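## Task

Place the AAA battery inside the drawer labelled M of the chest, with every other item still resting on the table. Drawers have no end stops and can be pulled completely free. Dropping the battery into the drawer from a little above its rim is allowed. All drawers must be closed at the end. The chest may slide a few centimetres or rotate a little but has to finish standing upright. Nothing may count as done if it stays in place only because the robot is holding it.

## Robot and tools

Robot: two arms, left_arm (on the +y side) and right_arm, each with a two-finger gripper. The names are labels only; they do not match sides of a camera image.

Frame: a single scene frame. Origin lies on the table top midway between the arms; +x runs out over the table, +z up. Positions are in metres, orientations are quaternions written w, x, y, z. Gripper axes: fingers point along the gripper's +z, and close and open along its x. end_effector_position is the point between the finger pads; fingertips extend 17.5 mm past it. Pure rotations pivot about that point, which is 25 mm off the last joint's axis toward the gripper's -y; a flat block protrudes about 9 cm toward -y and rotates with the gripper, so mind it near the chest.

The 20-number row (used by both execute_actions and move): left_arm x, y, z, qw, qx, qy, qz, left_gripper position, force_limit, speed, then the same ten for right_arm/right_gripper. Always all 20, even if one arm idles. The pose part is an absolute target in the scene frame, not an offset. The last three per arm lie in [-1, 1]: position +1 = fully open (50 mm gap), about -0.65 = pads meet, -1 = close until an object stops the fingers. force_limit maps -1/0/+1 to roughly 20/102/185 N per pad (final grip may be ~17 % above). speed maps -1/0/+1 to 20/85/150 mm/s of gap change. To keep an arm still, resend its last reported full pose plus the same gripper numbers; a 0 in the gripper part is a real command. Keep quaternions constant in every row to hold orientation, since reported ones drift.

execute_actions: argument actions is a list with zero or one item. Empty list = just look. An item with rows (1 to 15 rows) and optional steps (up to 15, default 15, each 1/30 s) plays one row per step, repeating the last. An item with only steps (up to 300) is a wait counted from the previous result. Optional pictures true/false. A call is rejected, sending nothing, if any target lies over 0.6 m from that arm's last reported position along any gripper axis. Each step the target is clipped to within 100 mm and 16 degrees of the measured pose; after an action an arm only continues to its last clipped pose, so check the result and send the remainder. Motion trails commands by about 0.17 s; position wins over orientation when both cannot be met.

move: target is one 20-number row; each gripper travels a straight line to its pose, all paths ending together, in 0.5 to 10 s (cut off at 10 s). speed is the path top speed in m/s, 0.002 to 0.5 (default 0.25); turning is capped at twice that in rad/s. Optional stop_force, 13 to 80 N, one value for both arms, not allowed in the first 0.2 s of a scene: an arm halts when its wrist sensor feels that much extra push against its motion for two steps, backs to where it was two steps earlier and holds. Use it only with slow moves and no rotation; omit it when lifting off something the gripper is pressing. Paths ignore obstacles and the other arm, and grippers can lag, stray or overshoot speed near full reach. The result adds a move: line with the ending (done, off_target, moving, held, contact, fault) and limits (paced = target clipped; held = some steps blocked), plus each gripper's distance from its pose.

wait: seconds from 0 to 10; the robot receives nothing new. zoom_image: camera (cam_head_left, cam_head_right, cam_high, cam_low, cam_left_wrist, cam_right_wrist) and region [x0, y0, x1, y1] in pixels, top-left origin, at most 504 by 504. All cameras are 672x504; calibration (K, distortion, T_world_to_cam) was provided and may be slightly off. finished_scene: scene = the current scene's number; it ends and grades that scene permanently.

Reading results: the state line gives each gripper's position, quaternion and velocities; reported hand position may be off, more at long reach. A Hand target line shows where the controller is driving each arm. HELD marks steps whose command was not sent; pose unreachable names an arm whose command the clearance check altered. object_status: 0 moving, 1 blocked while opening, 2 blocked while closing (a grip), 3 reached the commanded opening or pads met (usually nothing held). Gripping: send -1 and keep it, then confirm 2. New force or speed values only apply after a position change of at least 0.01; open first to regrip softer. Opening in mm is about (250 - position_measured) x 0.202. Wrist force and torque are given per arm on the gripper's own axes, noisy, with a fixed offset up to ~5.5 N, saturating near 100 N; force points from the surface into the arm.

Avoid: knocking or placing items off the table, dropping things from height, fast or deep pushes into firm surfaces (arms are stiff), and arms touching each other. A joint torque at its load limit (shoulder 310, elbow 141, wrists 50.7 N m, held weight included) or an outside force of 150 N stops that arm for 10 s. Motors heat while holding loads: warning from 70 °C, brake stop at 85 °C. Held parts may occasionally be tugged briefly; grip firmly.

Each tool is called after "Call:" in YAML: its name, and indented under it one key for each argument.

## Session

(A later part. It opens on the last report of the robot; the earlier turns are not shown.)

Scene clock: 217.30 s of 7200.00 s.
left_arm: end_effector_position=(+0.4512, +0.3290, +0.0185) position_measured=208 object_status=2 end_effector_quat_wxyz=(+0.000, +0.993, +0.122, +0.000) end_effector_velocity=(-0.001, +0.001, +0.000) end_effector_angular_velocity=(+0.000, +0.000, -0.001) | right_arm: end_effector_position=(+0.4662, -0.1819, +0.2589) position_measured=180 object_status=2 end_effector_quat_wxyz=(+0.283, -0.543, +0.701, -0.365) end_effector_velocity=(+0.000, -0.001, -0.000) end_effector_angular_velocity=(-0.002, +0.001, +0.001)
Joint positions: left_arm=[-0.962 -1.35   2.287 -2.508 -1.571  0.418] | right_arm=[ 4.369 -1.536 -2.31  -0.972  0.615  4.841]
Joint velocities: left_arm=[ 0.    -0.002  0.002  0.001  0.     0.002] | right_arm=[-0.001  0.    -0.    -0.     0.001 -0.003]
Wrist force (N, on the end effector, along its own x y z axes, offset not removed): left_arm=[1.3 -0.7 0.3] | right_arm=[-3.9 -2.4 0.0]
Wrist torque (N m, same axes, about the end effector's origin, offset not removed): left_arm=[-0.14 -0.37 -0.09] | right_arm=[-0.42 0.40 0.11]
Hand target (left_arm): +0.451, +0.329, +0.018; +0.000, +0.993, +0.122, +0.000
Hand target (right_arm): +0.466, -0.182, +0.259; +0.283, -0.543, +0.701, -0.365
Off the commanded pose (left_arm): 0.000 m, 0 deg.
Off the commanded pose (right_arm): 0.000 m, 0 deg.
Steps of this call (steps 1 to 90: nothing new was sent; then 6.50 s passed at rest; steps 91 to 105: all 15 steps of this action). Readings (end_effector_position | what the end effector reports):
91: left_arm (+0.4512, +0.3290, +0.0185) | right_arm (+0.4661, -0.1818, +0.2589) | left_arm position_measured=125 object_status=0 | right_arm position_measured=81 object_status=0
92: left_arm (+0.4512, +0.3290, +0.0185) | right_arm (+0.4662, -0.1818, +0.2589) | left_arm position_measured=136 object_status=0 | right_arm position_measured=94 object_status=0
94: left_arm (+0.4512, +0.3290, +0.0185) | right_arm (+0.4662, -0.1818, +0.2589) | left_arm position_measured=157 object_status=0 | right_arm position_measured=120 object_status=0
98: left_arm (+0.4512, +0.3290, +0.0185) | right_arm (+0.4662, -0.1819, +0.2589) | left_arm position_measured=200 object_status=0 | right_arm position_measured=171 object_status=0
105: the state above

Call:
move:
  target: [0.45, 0.12, 0.37, 0, 0.9920, -0.1262, 0, -1, -0.3, -0.3, 0.3694, -0.1569, 0.259, 0.28270, -0.54305, 0.70135, -0.36511, -1, -0.3, -0.1]
  speed: 0.25
  stop_force: 30

Scene clock: 228.97 s of 7200.00 s.
left_arm: end_effector_position=(+0.4497, +0.1200, +0.3698) position_measured=208 object_status=2 end_effector_quat_wxyz=(+0.000, +0.992, -0.126, +0.000) end_effector_velocity=(+0.000, -0.002, +0.002) end_effector_angular_velocity=(+0.001, +0.001, -0.003) | right_arm: end_effector_position=(+0.3696, -0.1571, +0.2592) position_measured=180 object_status=2 end_effector_quat_wxyz=(+0.283, -0.543, +0.701, -0.365) end_effector_velocity=(-0.001, +0.000, -0.000) end_effector_angular_velocity=(+0.000, +0.001, -0.001)
Joint positions: left_arm=[-1.15  -1.488  1.703 -1.786 -1.571  0.727] | right_arm=[ 4.557 -1.48  -2.297 -1.29   0.657  5.15 ]
Joint velocities: left_arm=[-0.001  0.001 -0.006  0.006 -0.     0.003] | right_arm=[ 0.001 -0.     0.    -0.002  0.002  0.002]
Wrist force (N, on the end effector, along its own x y z axes, offset not removed): left_arm=[2.3 2.5 1.6] | right_arm=[-1.5 -3.8 0.5]
Wrist torque (N m, same axes, about the end effector's origin, offset not removed): left_arm=[0.54 -0.47 -0.04] | right_arm=[-0.62 0.01 0.03]
Hand target (left_arm): +0.450, +0.120, +0.370; +0.000, +0.992, -0.126, +0.000
Hand target (right_arm): +0.370, -0.157, +0.259; +0.283, -0.543, +0.701, -0.365
Off the commanded pose (left_arm): 0.000 m, 0 deg.
Off the commanded pose (right_arm): 0.000 m, 0 deg.
After step 90, 6.33 s passed at rest.
move: done
camera_calibration (this result's frames):
cam_left_wrist: T_world_to_cam=[[0.960007, -0.278531, -0.0284093, -0.380461], [-0.257309, -0.917726, 0.302607, 0.110445], [-0.110357, -0.283195, -0.952692, 0.588355], [0, 0, 0, 1]] pos_world=[0.458593, 0.162007, 0.516291]
cam_right_wrist: T_world_to_cam=[[-0.220066, -0.975278, -0.0200964, -0.059497], [-0.739865, 0.180302, -0.648144, 0.472986], [0.635744, -0.127766, -0.761252, 0.0965009], [0, 0, 0, 1]] pos_world=[0.275503, -0.130977, 0.378829]

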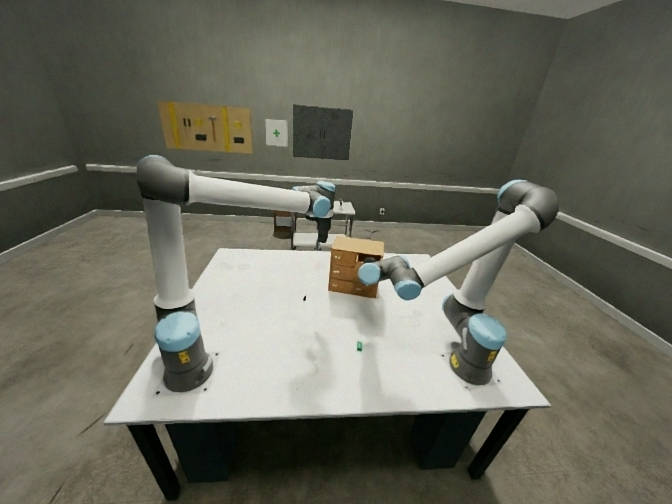

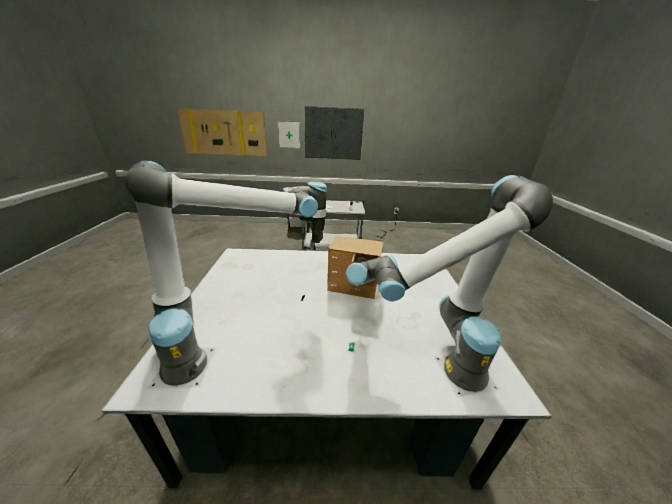

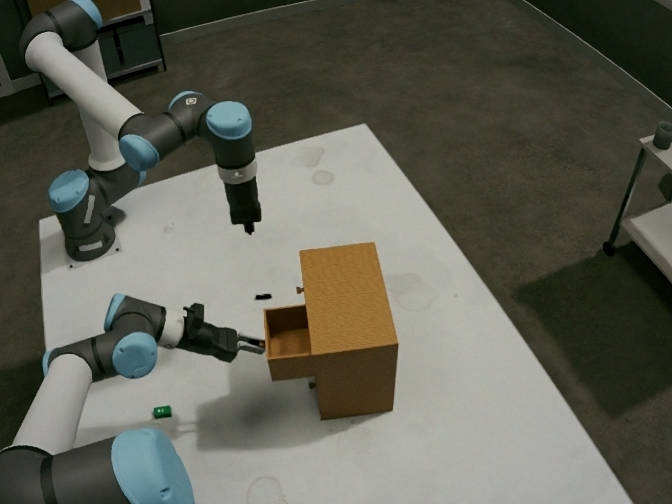

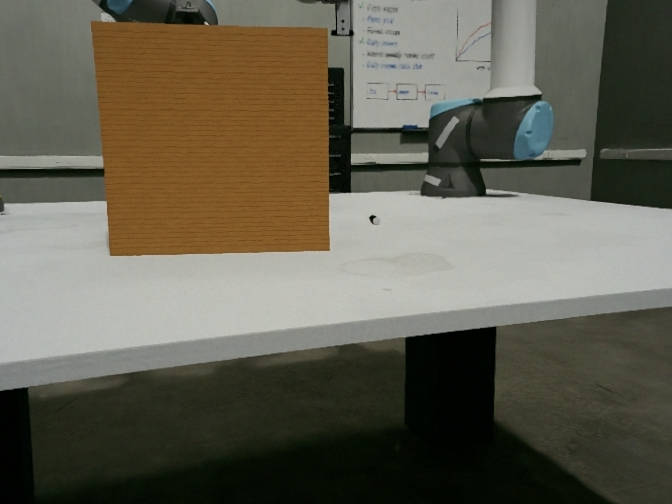

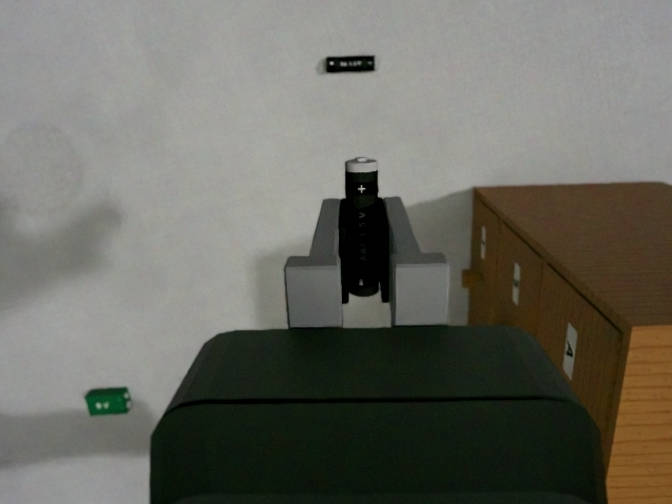

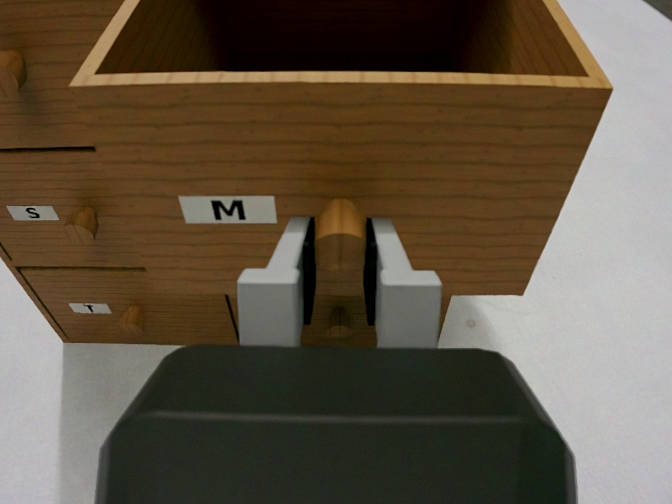

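Call:
move:
  target: [0.4418, -0.1606, 0.35, 0, 0.9920, -0.1262, 0, -1, -0.3, -0.3, 0.3694, -0.1569, 0.259, 0.28270, -0.54305, 0.70135, -0.36511, -1, -0.3, -0.1]
  speed: 0.25

Scene clock: 238.30 s of 7200.00 s.
left_arm: end_effector_position=(+0.4413, -0.1603, +0.3498) position_measured=208 object_status=2 end_effector_quat_wxyz=(+0.000, +0.992, -0.126, +0.000) end_effector_velocity=(+0.000, -0.003, -0.002) end_effector_angular_velocity=(+0.002, +0.001, -0.001) | right_arm: end_effector_position=(+0.3694, -0.1569, +0.2590) position_measured=180 object_status=2 end_effector_quat_wxyz=(+0.283, -0.543, +0.701, -0.365) end_effector_velocity=(+0.000, -0.000, -0.000) end_effector_angular_velocity=(+0.000, +0.001, -0.001)
Joint positions: left_arm=[-1.29  -1.108  1.247 -1.711 -1.571  0.587] | right_arm=[ 4.557 -1.48  -2.296 -1.29   0.658  5.15 ]
Joint velocities: left_arm=[-0.001  0.006 -0.005  0.001 -0.     0.   ] | right_arm=[-0.001 -0.    -0.     0.002  0.001 -0.001]
Wrist force (N, on the end effector, along its own x y z axes, offset not removed): left_arm=[-0.9 0.1 -1.8] | right_arm=[-3.5 -4.3 -0.8]
Wrist torque (N m, same axes, about the end effector's origin, offset not removed): left_arm=[-0.06 0.18 0.04] | right_arm=[-0.80 0.46 0.19]
Hand target (left_arm): +0.441, -0.161, +0.350; +0.000, +0.992, -0.126, +0.000
Hand target (right_arm): +0.369, -0.157, +0.259; +0.283, -0.543, +0.701, -0.365
Off the commanded pose (left_arm): 0.001 m, 0 deg.
Off the commanded pose (right_arm): 0.000 m, 0 deg.
After step 90, 4.50 s passed at rest.
move: done
camera_calibration (this result's frames):
cam_left_wrist: T_world_to_cam=[[0.959904, -0.278876, -0.0284854, -0.451011], [-0.257616, -0.917636, 0.302618, -0.14277], [-0.110532, -0.283146, -0.952686, 0.489096], [0, 0, 0, 1]] pos_world=[0.450209, -0.118301, 0.496313]
cam_right_wrist: T_world_to_cam=[[-0.220143, -0.975264, -0.0199565, -0.0593526], [-0.740347, 0.180367, -0.647576, 0.472704], [0.635157, -0.127784, -0.76174, 0.0968493], [0, 0, 0, 1]] pos_world=[0.275384, -0.130769, 0.378701]

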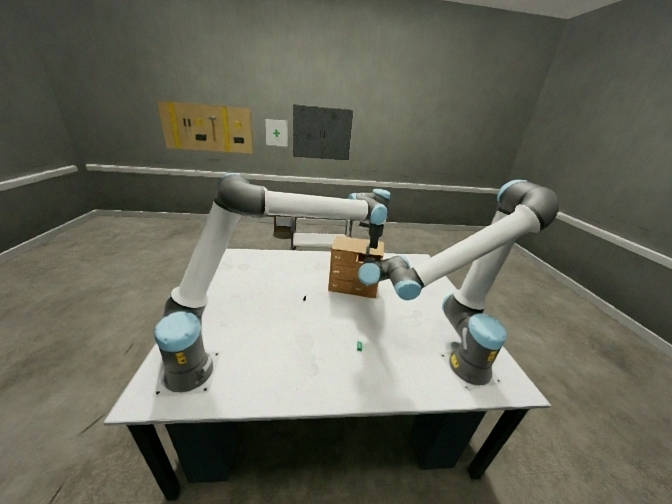

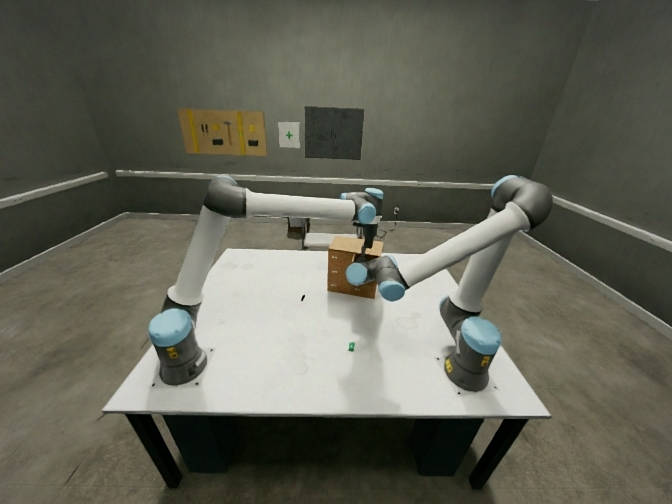

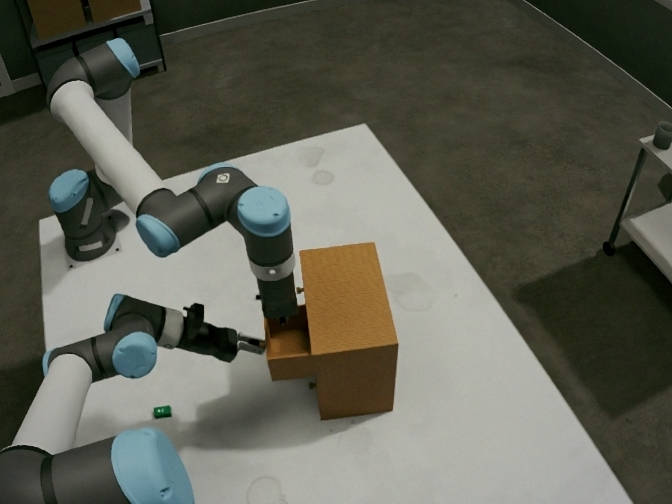

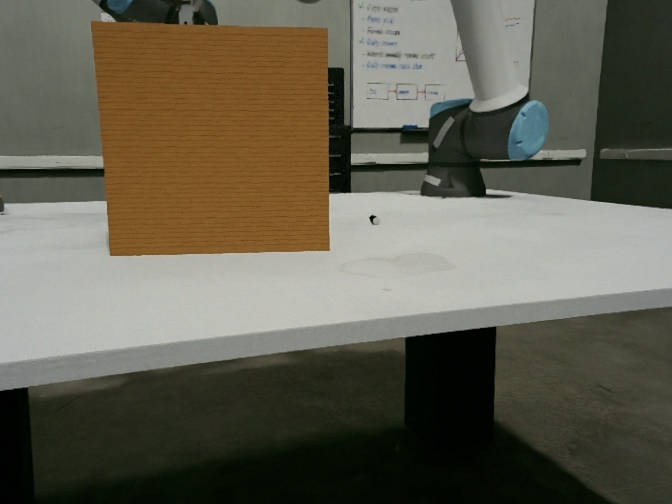

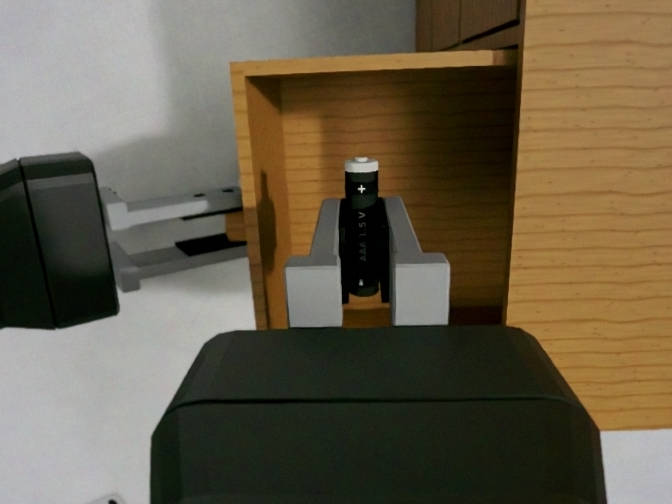

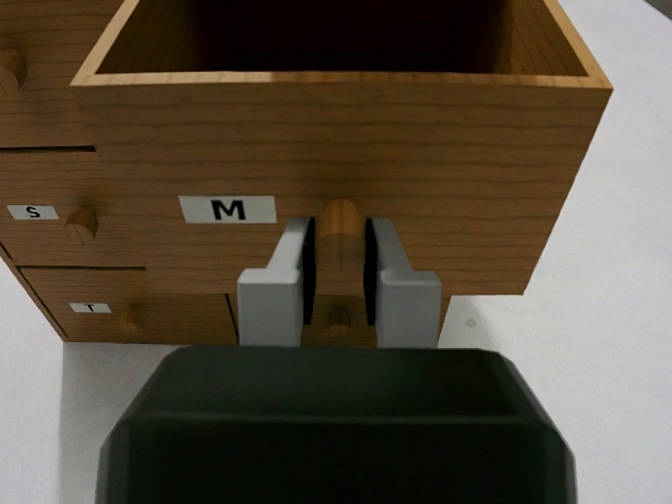

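Call:
move:
  target: [0.4418, -0.1606, 0.262, 0, 0.9920, -0.1262, 0, -1, -0.3, -0.3, 0.3694, -0.1569, 0.259, 0.28270, -0.54305, 0.70135, -0.36511, -1, -0.3, -0.1]
  speed: 0.1
  stop_force: 15

Call:
execute_actions:
  actions:
    - {"rows": [[0.4418, -0.1606, 0.262, 0, 0.9920, -0.1262, 0, 0.0, -0.3, 0.0, 0.3694, -0.1569, 0.259, 0.28270, -0.54305, 0.70135, -0.36511, -1, -0.3, -0.1]], "steps": 10}
  pictures: false

Call:
move:
  target: [0.4418, -0.1606, 0.35, 0, 0.9920, -0.1262, 0, 0.0, -0.3, 0.0, 0.3694, -0.1569, 0.259, 0.28270, -0.54305, 0.70135, -0.36511, -1, -0.3, -0.1]
  speed: 0.15

Scene clock: 248.70 s of 7200.00 s.
left_arm: end_effector_position=(+0.4418, -0.1606, +0.2623) position_measured=208 object_status=2 end_effector_quat_wxyz=(-0.000, +0.992, -0.126, -0.000) end_effector_velocity=(+0.001, -0.001, -0.000) end_effector_angular_velocity=(-0.003, -0.001, +0.001) | right_arm: end_effector_position=(+0.3694, -0.1569, +0.2590) position_measured=180 object_status=2 end_effector_quat_wxyz=(+0.283, -0.543, +0.701, -0.365) end_effector_velocity=(-0.000, -0.000, -0.000) end_effector_angular_velocity=(+0.000, +0.002, -0.000)
Joint positions: left_arm=[-1.29  -1.076  1.356 -1.851 -1.571  0.588] | right_arm=[ 4.557 -1.48  -2.296 -1.29   0.658  5.15 ]
Joint velocities: left_arm=[ 0.     0.     0.    -0.004  0.    -0.001] | right_arm=[-0.     0.     0.     0.     0.002 -0.001]
Wrist force (N, on the end effector, along its own x y z axes, offset not removed): left_arm=[0.7 -1.2 -2.7] | right_arm=[-1.0 -4.3 -2.6]
Wrist torque (N m, same axes, about the end effector's origin, offset not removed): left_arm=[-0.31 -0.23 -0.07] | right_arm=[-0.74 0.01 0.04]
Hand target (left_arm): +0.442, -0.161, +0.262; -0.000, +0.992, -0.126, -0.000
Hand target (right_arm): +0.369, -0.157, +0.259; +0.283, -0.543, +0.701, -0.365
Off the commanded pose (left_arm): 0.000 m, 0 deg.
Off the commanded pose (right_arm): 0.000 m, 0 deg.
After step 90, 6.00 s passed at rest.
move: done
camera_calibration (this result's frames):
cam_left_wrist: T_world_to_cam=[[0.9599, -0.278867, -0.0287262, -0.453964], [-0.257555, -0.917699, 0.30248, -0.116411], [-0.110714, -0.282952, -0.952723, 0.405887], [0, 0, 0, 1]] pos_world=[0.450715, -0.118579, 0.408869]
cam_right_wrist: T_world_to_cam=[[-0.220142, -0.975264, -0.019956, -0.0593514], [-0.740348, 0.180366, -0.647575, 0.472703], [0.635156, -0.127784, -0.76174, 0.0968499], [0, 0, 0, 1]] pos_world=[0.275384, -0.130767, 0.378701]

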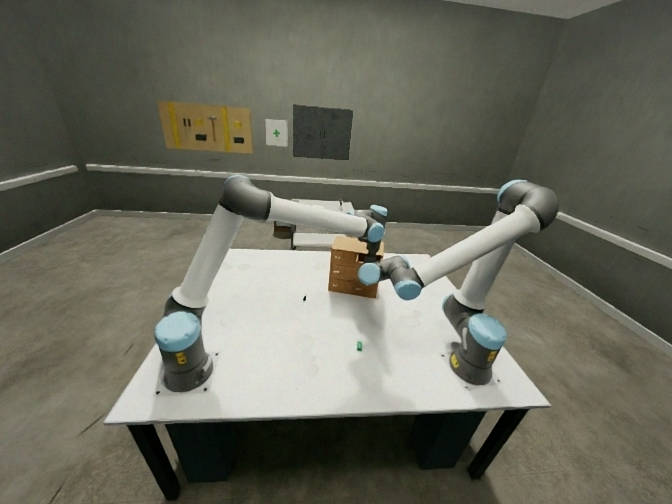

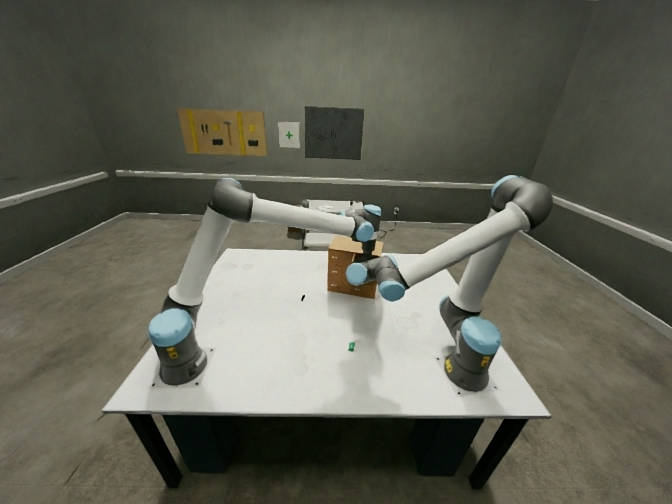

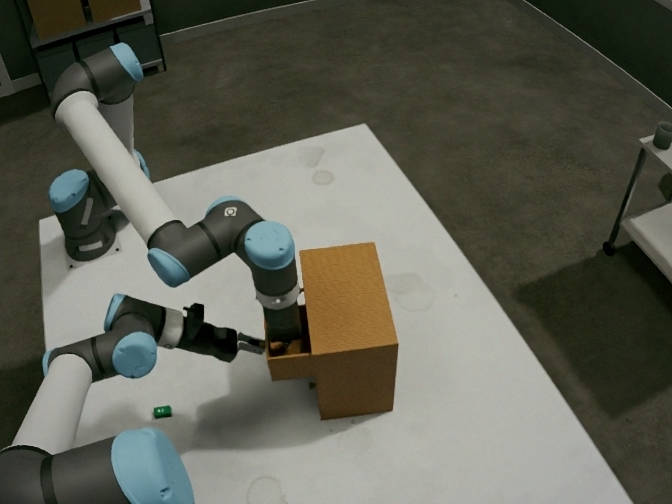

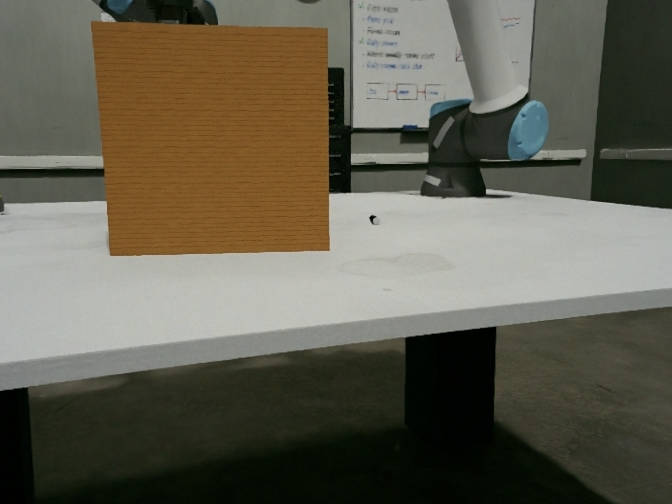

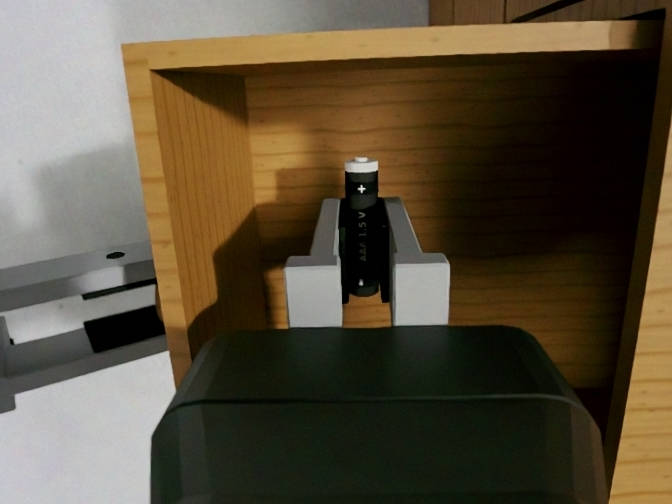

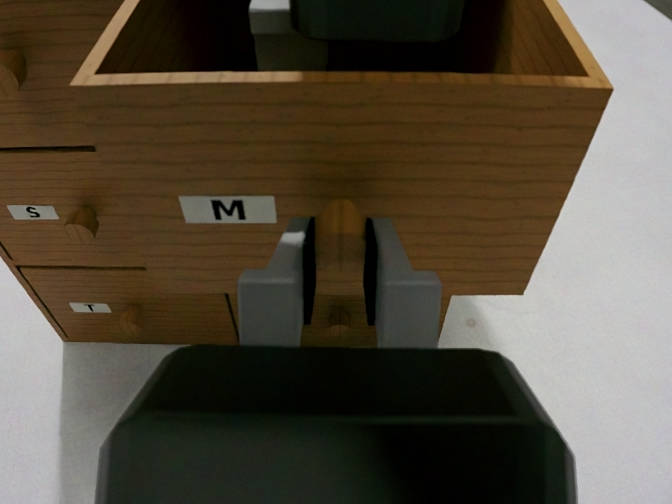

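Scene clock: 249.03 s of 7200.00 s.
left_arm: end_effector_position=(+0.4418, -0.1606, +0.2620) position_measured=152 object_status=0 end_effector_quat_wxyz=(+0.000, +0.992, -0.126, -0.000) end_effector_velocity=(+0.000, -0.001, +0.001) end_effector_angular_velocity=(-0.002, -0.001, -0.001) | right_arm: end_effector_position=(+0.3694, -0.1569, +0.2590) position_measured=180 object_status=2 end_effector_quat_wxyz=(+0.283, -0.543, +0.701, -0.365) end_effector_velocity=(-0.000, +0.000, -0.000) end_effector_angular_velocity=(-0.000, +0.000, +0.001)
Joint positions: left_arm=[-1.29  -1.076  1.356 -1.851 -1.571  0.588] | right_arm=[ 4.557 -1.48  -2.296 -1.29   0.658  5.15 ]
Joint velocities: left_arm=[-0.     0.    -0.001 -0.001  0.     0.001] | right_arm=[ 0.001 -0.     0.    -0.     0.    -0.001]
Wrist force (N, on the end effector, along its own x y z axes, offset not removed): left_arm=[0.8 1.3 -1.0] | right_arm=[-2.0 -0.3 0.8]
Wrist torque (N m, same axes, about the end effector's origin, offset not removed): left_arm=[0.27 -0.26 -0.05] | right_arm=[0.07 0.24 -0.07]
Hand target (left_arm): +0.442, -0.161, +0.262; -0.000, +0.992, -0.126, -0.000
Hand target (right_arm): +0.369, -0.157, +0.259; +0.283, -0.543, +0.701, -0.365
Off the commanded pose (left_arm): 0.000 m, 0 deg.
Off the commanded pose (right_arm): 0.000 m, 0 deg.
Steps of this call (steps 1 to 10: all 10 steps of this action). Readings (end_effector_position | what the end effector reports):
1: left_arm (+0.4418, -0.1606, +0.2622) | right_arm (+0.3694, -0.1569, +0.2590) | left_arm position_measured=205 object_status=0 | right_arm position_measured=180 object_status=2
2: left_arm (+0.4418, -0.1606, +0.2622) | right_arm (+0.3694, -0.1569, +0.2590) | left_arm position_measured=191 object_status=0 | right_arm position_measured=180 object_status=2
4: left_arm (+0.4418, -0.1606, +0.2621) | right_arm (+0.3694, -0.1569, +0.2590) | left_arm position_measured=163 object_status=0 | right_arm position_measured=180 object_status=2
8: left_arm (+0.4418, -0.1606, +0.2620) | right_arm (+0.3694, -0.1569, +0.2590) | left_arm position_measured=152 object_status=0 | right_arm position_measured=180 object_status=2
10: the state above

Scene clock: 250.43 s of 7200.00 s.
left_arm: end_effector_position=(+0.4418, -0.1606, +0.3497) position_measured=152 object_status=3 end_effector_quat_wxyz=(+0.000, +0.992, -0.126, +0.000) end_effector_velocity=(+0.000, -0.001, +0.002) end_effector_angular_velocity=(+0.001, +0.000, +0.001) | right_arm: end_effector_position=(+0.3694, -0.1569, +0.2590) position_measured=180 object_status=2 end_effector_quat_wxyz=(+0.283, -0.543, +0.701, -0.365) end_effector_velocity=(+0.000, -0.001, +0.000) end_effector_angular_velocity=(+0.000, -0.001, -0.001)
Joint positions: left_arm=[-1.29  -1.107  1.246 -1.71  -1.571  0.588] | right_arm=[ 4.557 -1.48  -2.296 -1.29   0.658  5.15 ]
Joint velocities: left_arm=[ 0.     0.001 -0.006  0.005 -0.    -0.001] | right_arm=[-0.001  0.001 -0.    -0.001 -0.001  0.001]
Wrist force (N, on the end effector, along its own x y z axes, offset not removed): left_arm=[-0.9 -0.5 -0.1] | right_arm=[-2.1 -6.2 1.3]
Wrist torque (N m, same axes, about the end effector's origin, offset not removed): left_arm=[-0.16 0.07 -0.05] | right_arm=[-0.99 0.22 0.07]
Hand target (left_arm): +0.442, -0.161, +0.350; +0.000, +0.992, -0.126, +0.000
Hand target (right_arm): +0.369, -0.157, +0.259; +0.283, -0.543, +0.701, -0.365
Off the commanded pose (left_arm): 0.000 m, 0 deg.
Off the commanded pose (right_arm): 0.000 m, 0 deg.
move: done
camera_calibration (this result's frames):
cam_left_wrist: T_world_to_cam=[[0.959899, -0.278886, -0.028572, -0.45159], [-0.257619, -0.917686, 0.302464, -0.142823], [-0.110573, -0.282974, -0.952733, 0.489026], [0, 0, 0, 1]] pos_world=[0.45076, -0.118628, 0.496207]
cam_right_wrist: T_world_to_cam=[[-0.220142, -0.975264, -0.0199588, -0.0593489], [-0.74035, 0.180369, -0.647571, 0.472703], [0.635153, -0.127781, -0.761743, 0.0968528], [0, 0, 0, 1]] pos_world=[0.275384, -0.130766, 0.378701]

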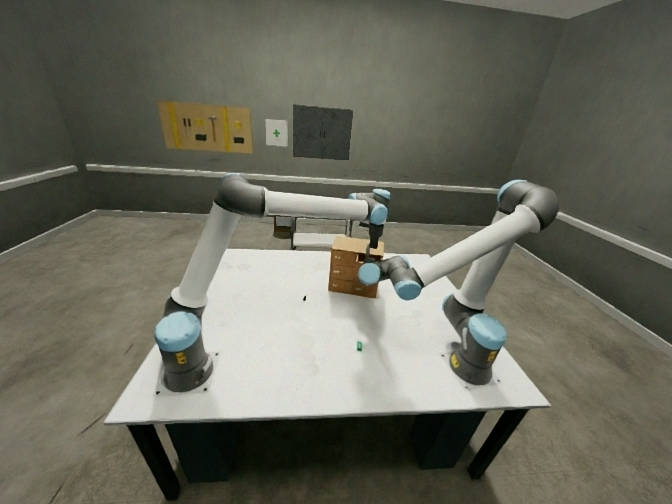

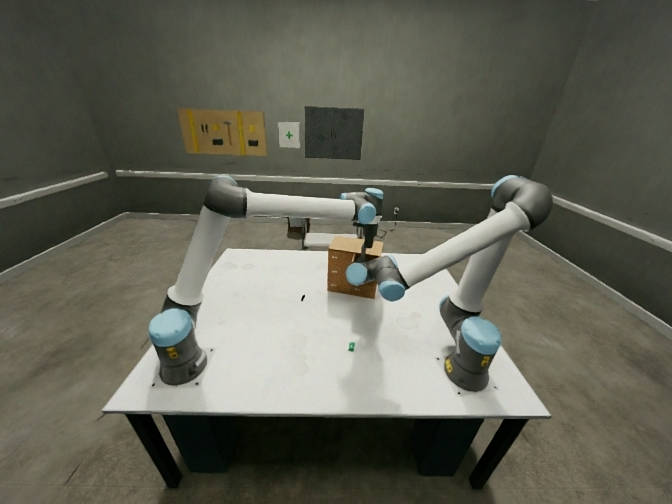

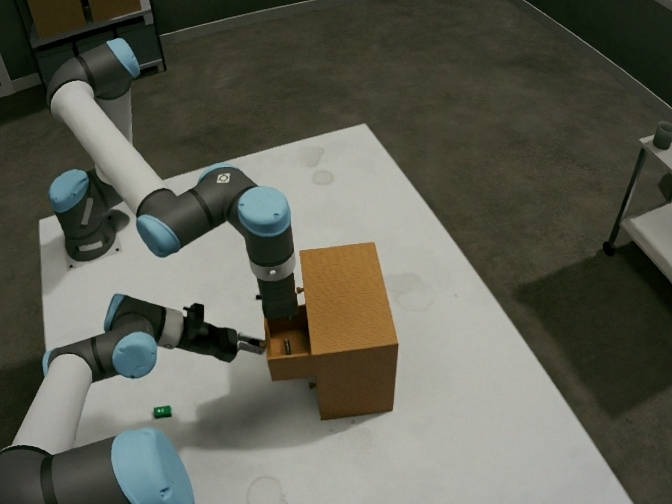

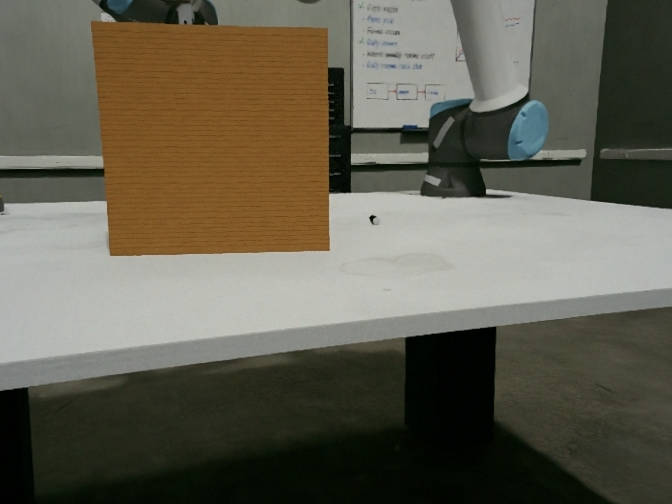

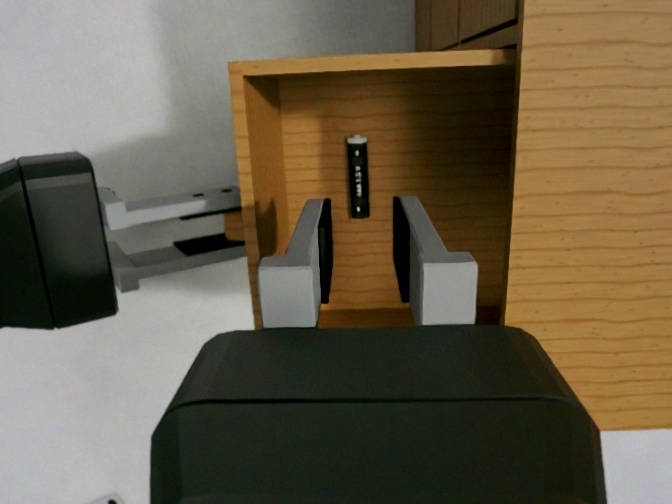

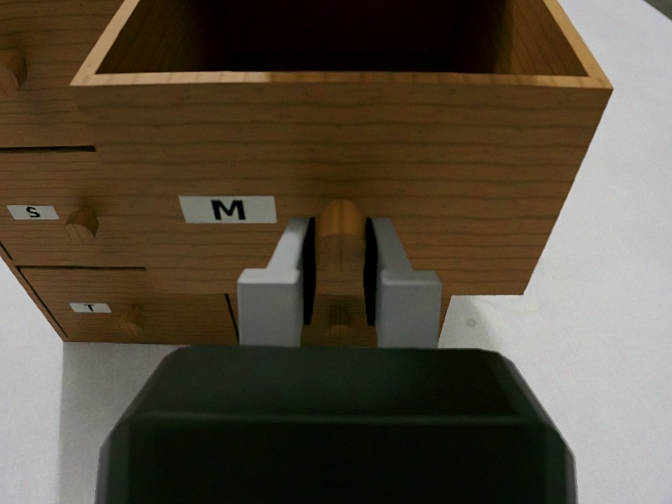

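Call:
move:
  target: [0.47, 0.04, 0.38, 0, 0.9920, -0.1262, 0, 0.0, -0.3, 0.0, 0.4662, -0.1819, 0.259, 0.28270, -0.54305, 0.70135, -0.36511, -1, -0.3, -0.1]
  speed: 0.13
  stop_force: 20

Scene clock: 265.40 s of 7200.00 s.
left_arm: end_effector_position=(+0.4703, +0.0396, +0.3801) position_measured=152 object_status=3 end_effector_quat_wxyz=(-0.000, +0.992, -0.126, -0.000) end_effector_velocity=(+0.000, +0.003, +0.001) end_effector_angular_velocity=(-0.001, -0.000, +0.001) | right_arm: end_effector_position=(+0.4659, -0.1817, +0.2588) position_measured=180 object_status=2 end_effector_quat_wxyz=(+0.282, -0.543, +0.701, -0.365) end_effector_velocity=(+0.002, -0.000, +0.000) end_effector_angular_velocity=(+0.002, -0.000, +0.000)
Joint positions: left_arm=[-1.173 -1.367  1.545 -1.748 -1.571  0.704] | right_arm=[ 4.37  -1.536 -2.31  -0.973  0.616  4.842]
Joint velocities: left_arm=[ 0.002 -0.004  0.003  0.    -0.     0.001] | right_arm=[-0.003 -0.001 -0.     0.007 -0.    -0.005]
Wrist force (N, on the end effector, along its own x y z axes, offset not removed): left_arm=[0.3 -0.4 -1.9] | right_arm=[-3.1 -4.5 -3.4]
Wrist torque (N m, same axes, about the end effector's origin, offset not removed): left_arm=[-0.15 -0.09 -0.12] | right_arm=[-0.10 0.52 0.05]
Hand target (left_arm): +0.470, +0.040, +0.380; -0.000, +0.992, -0.126, -0.000
Hand target (right_arm): +0.466, -0.182, +0.259; +0.282, -0.543, +0.701, -0.365
Off the commanded pose (left_arm): 0.000 m, 0 deg.
Off the commanded pose (right_arm): 0.000 m, 0 deg.
After step 90, 9.83 s passed at rest.
move: done
camera_calibration (this result's frames):
cam_left_wrist: T_world_to_cam=[[0.959898, -0.278865, -0.0287989, -0.42212], [-0.257542, -0.91773, 0.302396, 0.03906], [-0.110757, -0.282853, -0.952747, 0.577922], [0, 0, 0, 1]] pos_world=[0.479261, 0.0815991, 0.526646]
cam_right_wrist: T_world_to_cam=[[-0.220283, -0.975234, -0.01983, -0.0622339], [-0.740793, 0.180485, -0.647033, 0.548593], [0.634588, -0.12784, -0.762204, 0.0326396], [0, 0, 0, 1]] pos_world=[0.371972, -0.155533, 0.378602]

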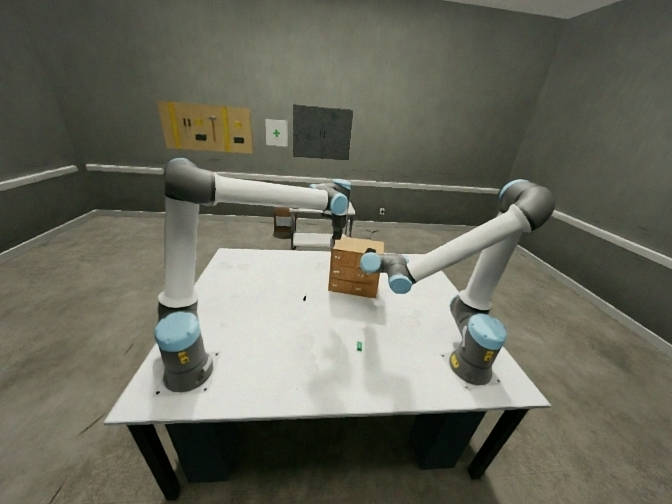

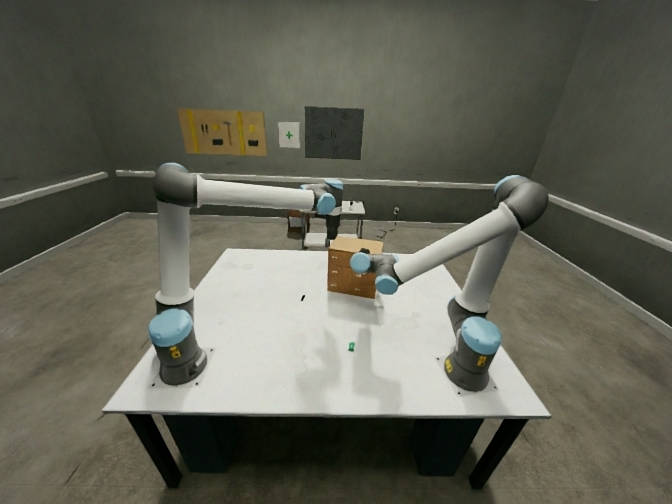

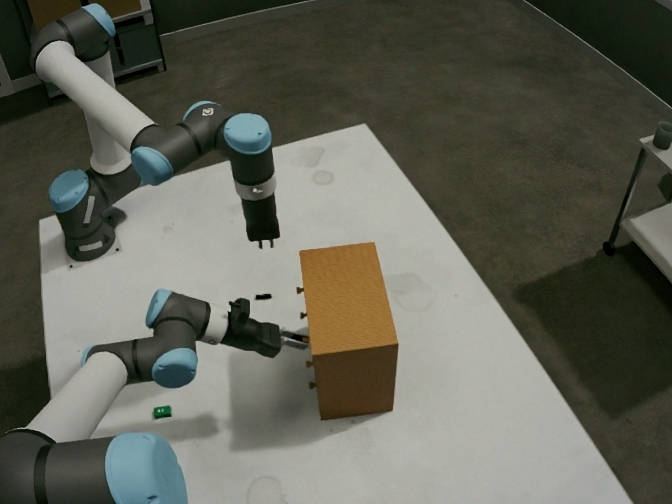

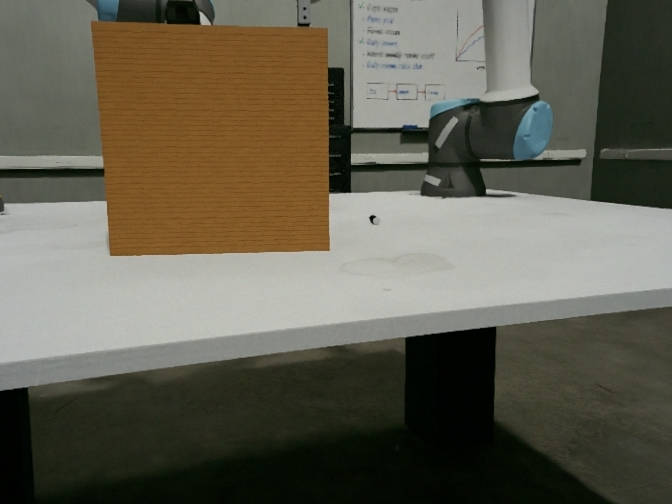

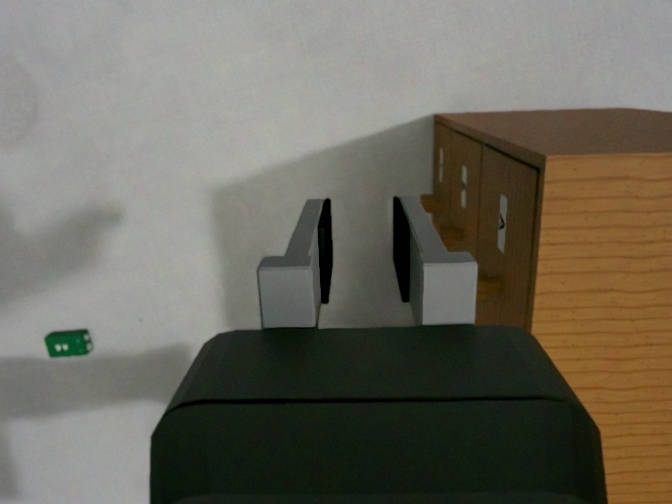

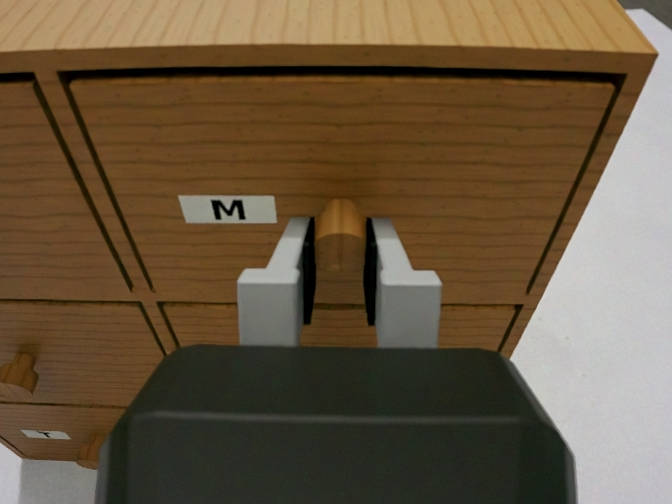

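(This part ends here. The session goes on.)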